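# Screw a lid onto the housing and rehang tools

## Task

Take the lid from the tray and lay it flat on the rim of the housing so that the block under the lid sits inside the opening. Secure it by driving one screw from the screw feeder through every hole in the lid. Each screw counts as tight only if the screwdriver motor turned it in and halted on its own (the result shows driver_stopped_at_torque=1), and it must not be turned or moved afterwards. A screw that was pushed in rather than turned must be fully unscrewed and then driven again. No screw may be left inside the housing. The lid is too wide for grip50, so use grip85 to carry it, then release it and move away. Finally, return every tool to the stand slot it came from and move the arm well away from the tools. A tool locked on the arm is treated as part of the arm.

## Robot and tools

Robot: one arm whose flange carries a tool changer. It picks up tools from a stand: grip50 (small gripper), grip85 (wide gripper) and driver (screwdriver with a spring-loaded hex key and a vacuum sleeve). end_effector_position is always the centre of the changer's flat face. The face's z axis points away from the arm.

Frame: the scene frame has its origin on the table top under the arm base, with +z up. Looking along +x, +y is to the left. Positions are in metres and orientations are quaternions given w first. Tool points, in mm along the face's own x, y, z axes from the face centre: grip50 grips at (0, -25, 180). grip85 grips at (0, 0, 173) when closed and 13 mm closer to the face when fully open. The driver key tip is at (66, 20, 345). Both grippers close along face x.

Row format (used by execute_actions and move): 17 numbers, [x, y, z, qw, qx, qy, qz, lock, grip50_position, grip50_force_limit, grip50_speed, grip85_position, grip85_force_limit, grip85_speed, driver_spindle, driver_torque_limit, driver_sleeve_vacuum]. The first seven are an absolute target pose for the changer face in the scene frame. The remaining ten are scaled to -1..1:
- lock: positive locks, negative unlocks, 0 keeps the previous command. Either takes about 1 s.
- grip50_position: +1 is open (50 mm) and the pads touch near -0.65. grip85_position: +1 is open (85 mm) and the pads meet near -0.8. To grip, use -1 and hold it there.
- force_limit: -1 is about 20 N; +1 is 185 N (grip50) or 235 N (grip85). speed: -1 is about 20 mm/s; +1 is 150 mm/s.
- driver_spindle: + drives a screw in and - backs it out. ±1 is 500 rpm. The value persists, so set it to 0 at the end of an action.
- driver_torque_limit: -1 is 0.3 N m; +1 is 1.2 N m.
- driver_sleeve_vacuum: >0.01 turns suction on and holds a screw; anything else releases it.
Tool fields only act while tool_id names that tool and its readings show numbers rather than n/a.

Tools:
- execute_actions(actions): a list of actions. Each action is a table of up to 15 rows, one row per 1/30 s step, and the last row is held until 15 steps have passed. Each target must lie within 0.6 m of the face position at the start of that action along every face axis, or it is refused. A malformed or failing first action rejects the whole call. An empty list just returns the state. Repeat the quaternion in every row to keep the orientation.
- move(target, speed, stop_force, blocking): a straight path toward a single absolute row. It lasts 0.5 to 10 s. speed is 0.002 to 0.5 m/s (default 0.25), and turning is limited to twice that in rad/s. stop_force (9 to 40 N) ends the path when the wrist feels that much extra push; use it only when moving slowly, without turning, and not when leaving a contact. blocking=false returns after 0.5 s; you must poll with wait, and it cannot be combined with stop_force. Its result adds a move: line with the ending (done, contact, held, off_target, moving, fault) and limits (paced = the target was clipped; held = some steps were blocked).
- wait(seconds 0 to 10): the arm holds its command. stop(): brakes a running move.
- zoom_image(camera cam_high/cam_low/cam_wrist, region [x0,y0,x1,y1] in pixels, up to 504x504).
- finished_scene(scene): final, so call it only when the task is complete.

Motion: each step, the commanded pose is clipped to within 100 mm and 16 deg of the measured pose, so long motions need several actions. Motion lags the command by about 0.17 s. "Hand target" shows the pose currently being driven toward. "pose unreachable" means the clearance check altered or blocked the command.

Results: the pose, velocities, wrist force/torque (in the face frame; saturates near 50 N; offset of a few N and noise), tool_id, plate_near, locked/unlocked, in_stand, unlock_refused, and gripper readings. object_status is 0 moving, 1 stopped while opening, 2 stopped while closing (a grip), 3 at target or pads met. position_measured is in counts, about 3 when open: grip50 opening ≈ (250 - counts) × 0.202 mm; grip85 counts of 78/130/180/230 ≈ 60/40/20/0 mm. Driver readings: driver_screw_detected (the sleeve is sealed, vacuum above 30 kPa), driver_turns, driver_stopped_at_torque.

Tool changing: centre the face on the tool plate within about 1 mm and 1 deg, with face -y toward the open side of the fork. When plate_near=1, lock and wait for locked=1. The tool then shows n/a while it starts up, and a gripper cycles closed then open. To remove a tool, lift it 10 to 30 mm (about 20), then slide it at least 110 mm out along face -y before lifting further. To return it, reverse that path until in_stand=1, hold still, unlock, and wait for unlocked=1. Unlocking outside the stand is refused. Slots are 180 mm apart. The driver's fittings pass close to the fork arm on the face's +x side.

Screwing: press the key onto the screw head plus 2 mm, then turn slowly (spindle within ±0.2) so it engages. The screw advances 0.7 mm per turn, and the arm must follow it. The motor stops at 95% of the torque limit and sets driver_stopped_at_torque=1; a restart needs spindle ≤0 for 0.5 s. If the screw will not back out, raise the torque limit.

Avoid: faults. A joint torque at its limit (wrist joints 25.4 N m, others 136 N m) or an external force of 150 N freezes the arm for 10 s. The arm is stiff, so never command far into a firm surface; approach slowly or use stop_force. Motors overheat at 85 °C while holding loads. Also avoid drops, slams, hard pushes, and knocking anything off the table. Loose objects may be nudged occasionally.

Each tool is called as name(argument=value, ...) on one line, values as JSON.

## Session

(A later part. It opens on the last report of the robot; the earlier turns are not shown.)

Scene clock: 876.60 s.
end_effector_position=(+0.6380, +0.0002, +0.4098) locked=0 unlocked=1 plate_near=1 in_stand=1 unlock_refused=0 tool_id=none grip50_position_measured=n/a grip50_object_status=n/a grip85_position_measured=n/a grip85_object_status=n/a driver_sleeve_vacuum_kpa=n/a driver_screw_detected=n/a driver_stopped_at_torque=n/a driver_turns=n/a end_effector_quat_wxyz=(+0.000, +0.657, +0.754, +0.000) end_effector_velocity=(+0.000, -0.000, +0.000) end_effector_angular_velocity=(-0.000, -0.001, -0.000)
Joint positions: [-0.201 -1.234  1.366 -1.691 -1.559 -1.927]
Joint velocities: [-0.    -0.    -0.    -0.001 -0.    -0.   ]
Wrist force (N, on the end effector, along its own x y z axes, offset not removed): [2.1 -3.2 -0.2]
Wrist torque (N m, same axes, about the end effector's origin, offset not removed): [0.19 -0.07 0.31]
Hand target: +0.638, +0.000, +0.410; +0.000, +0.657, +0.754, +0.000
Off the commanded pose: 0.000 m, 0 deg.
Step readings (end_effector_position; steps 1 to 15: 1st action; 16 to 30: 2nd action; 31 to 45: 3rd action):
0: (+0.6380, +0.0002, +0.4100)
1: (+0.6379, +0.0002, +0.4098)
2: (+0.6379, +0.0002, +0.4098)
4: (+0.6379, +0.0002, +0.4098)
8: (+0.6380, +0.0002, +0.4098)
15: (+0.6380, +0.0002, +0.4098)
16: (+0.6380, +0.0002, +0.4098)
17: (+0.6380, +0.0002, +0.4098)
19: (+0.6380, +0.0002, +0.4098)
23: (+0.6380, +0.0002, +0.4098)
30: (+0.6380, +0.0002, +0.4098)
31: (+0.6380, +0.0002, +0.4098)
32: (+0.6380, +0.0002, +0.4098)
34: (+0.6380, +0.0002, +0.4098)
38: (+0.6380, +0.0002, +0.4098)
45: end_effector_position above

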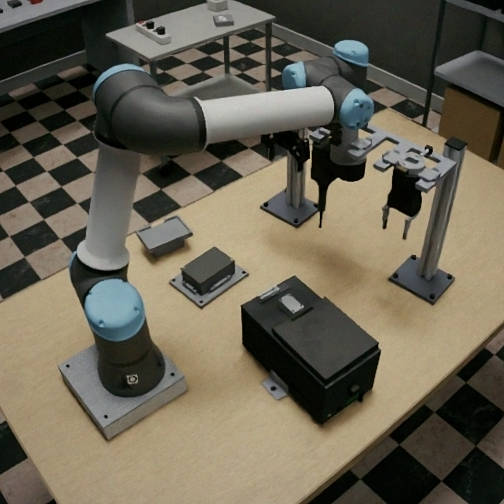

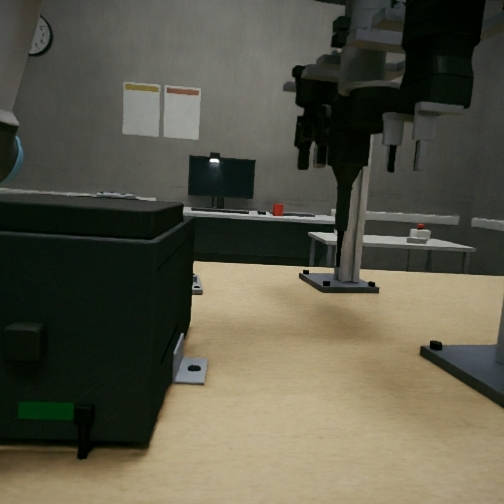

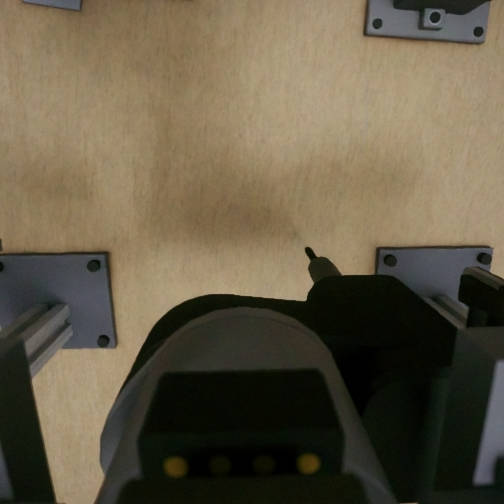

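Unlocked. Lifting off and moving clear.

move(target=[0.6380, 0.0002, 0.4500, 0, 0.6574, 0.7536, 0, -1, 1, 0, 0, 1, 0, 0, 0, 0, 0], speed=0.04)

move(target=[0.40, 0.03, 0.55, 0, 0.6574, 0.7536, 0, -1, 1, 0, 0, 1, 0, 0, 0, 0, 0], speed=0.25)

zoom_image(camera="cam_high", region=[240, 70, 480, 250])

Scene clock: 882.23 s.
end_effector_position=(+0.6381, +0.0002, +0.4499) locked=0 unlocked=1 plate_near=0 in_stand=0 unlock_refused=0 tool_id=none grip50_position_measured=n/a grip50_object_status=n/a grip85_position_measured=n/a grip85_object_status=n/a driver_sleeve_vacuum_kpa=n/a driver_screw_detected=n/a driver_stopped_at_torque=n/a driver_turns=n/a end_effector_quat_wxyz=(+0.000, +0.657, +0.754, +0.000) end_effector_velocity=(-0.000, -0.000, +0.002) end_effector_angular_velocity=(-0.000, -0.000, -0.000)
Joint positions: [-0.202 -1.241  1.273 -1.59  -1.559 -1.928]
Joint velocities: [-0.    -0.    -0.004  0.004 -0.     0.   ]
Wrist force (N, on the end effector, along its own x y z axes, offset not removed): [0.8 -2.4 3.2]
Wrist torque (N m, same axes, about the end effector's origin, offset not removed): [-0.04 0.02 0.29]
Hand target: +0.638, +0.000, +0.450; +0.000, +0.657, +0.754, +0.000
Off the commanded pose: 0.000 m, 0 deg.
move: done

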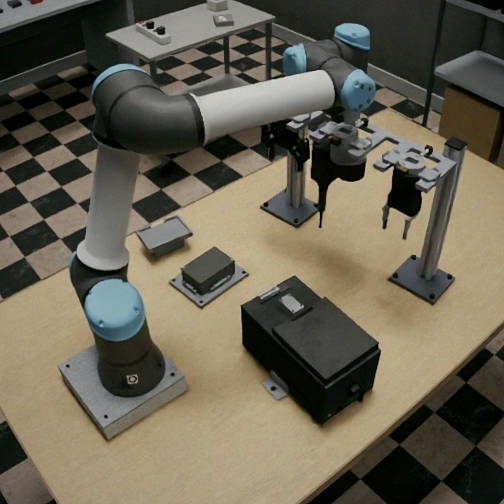

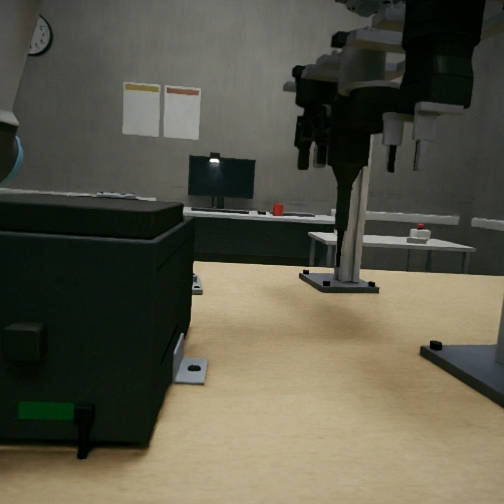

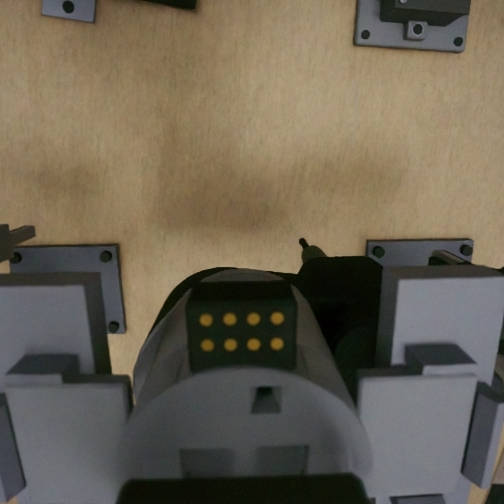

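Scene clock: 883.87 s.
end_effector_position=(+0.4004, +0.0296, +0.5503) locked=0 unlocked=1 plate_near=0 in_stand=0 unlock_refused=0 tool_id=none grip50_position_measured=n/a grip50_object_status=n/a grip85_position_measured=n/a grip85_object_status=n/a driver_sleeve_vacuum_kpa=n/a driver_screw_detected=n/a driver_stopped_at_torque=n/a driver_turns=n/a end_effector_quat_wxyz=(+0.000, +0.657, +0.754, +0.000) end_effector_velocity=(-0.002, +0.001, +0.001) end_effector_angular_velocity=(+0.001, -0.001, +0.000)
Joint positions: [-0.265 -1.806  1.602 -1.354 -1.56  -1.99 ]
Joint velocities: [-0.001 -0.005  0.001  0.003  0.001 -0.001]
Wrist force (N, on the end effector, along its own x y z axes, offset not removed): [1.7 0.2 -1.3]
Wrist torque (N m, same axes, about the end effector's origin, offset not removed): [0.16 -0.26 -0.04]
Hand target: +0.400, +0.030, +0.550; +0.000, +0.657, +0.754, +0.000
Off the commanded pose: 0.001 m, 0 deg.
move: done

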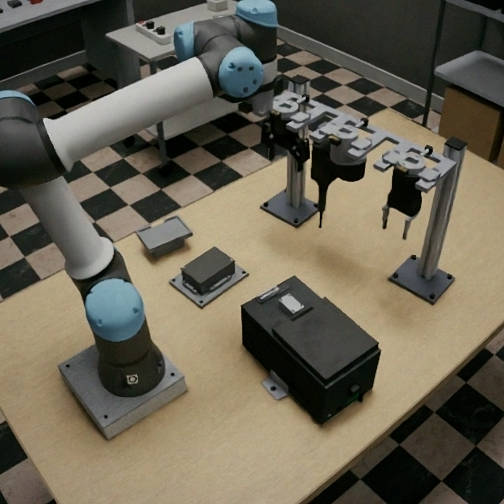

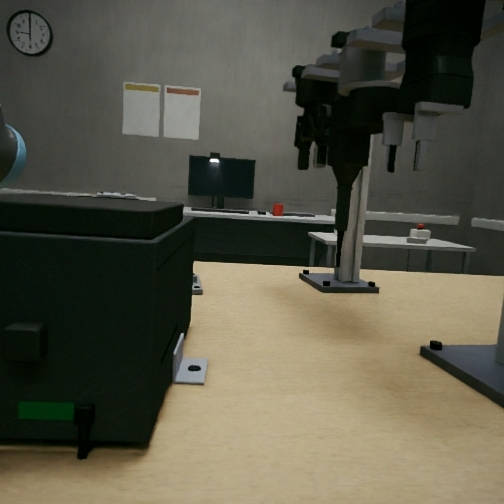

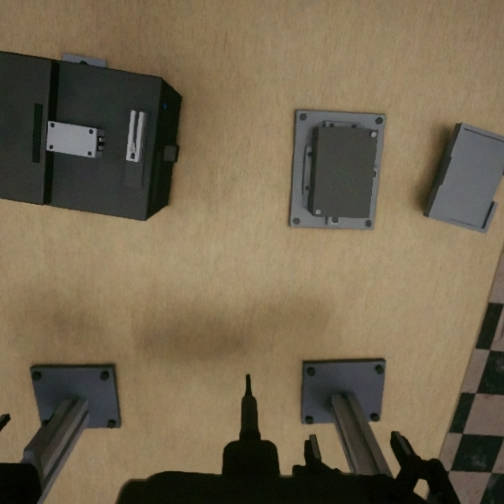

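Region (240, 70, 480, 250) of cam_high's 504x504 image, scaled by 2.100, with more detail than that image has; it fills the top 378 rows of this view, and the rest is white.

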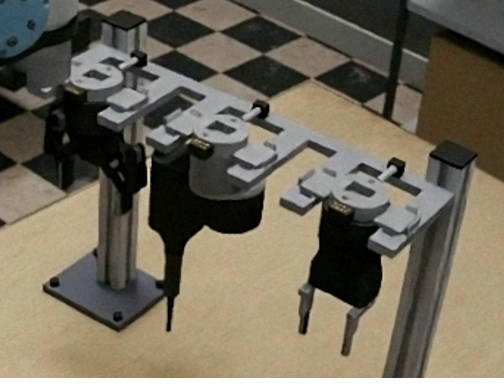

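All three tools hang in their slots, both screws are tightened, and the arm is clear.

finished_scene(scene=2)

The scene is finished: the task was done.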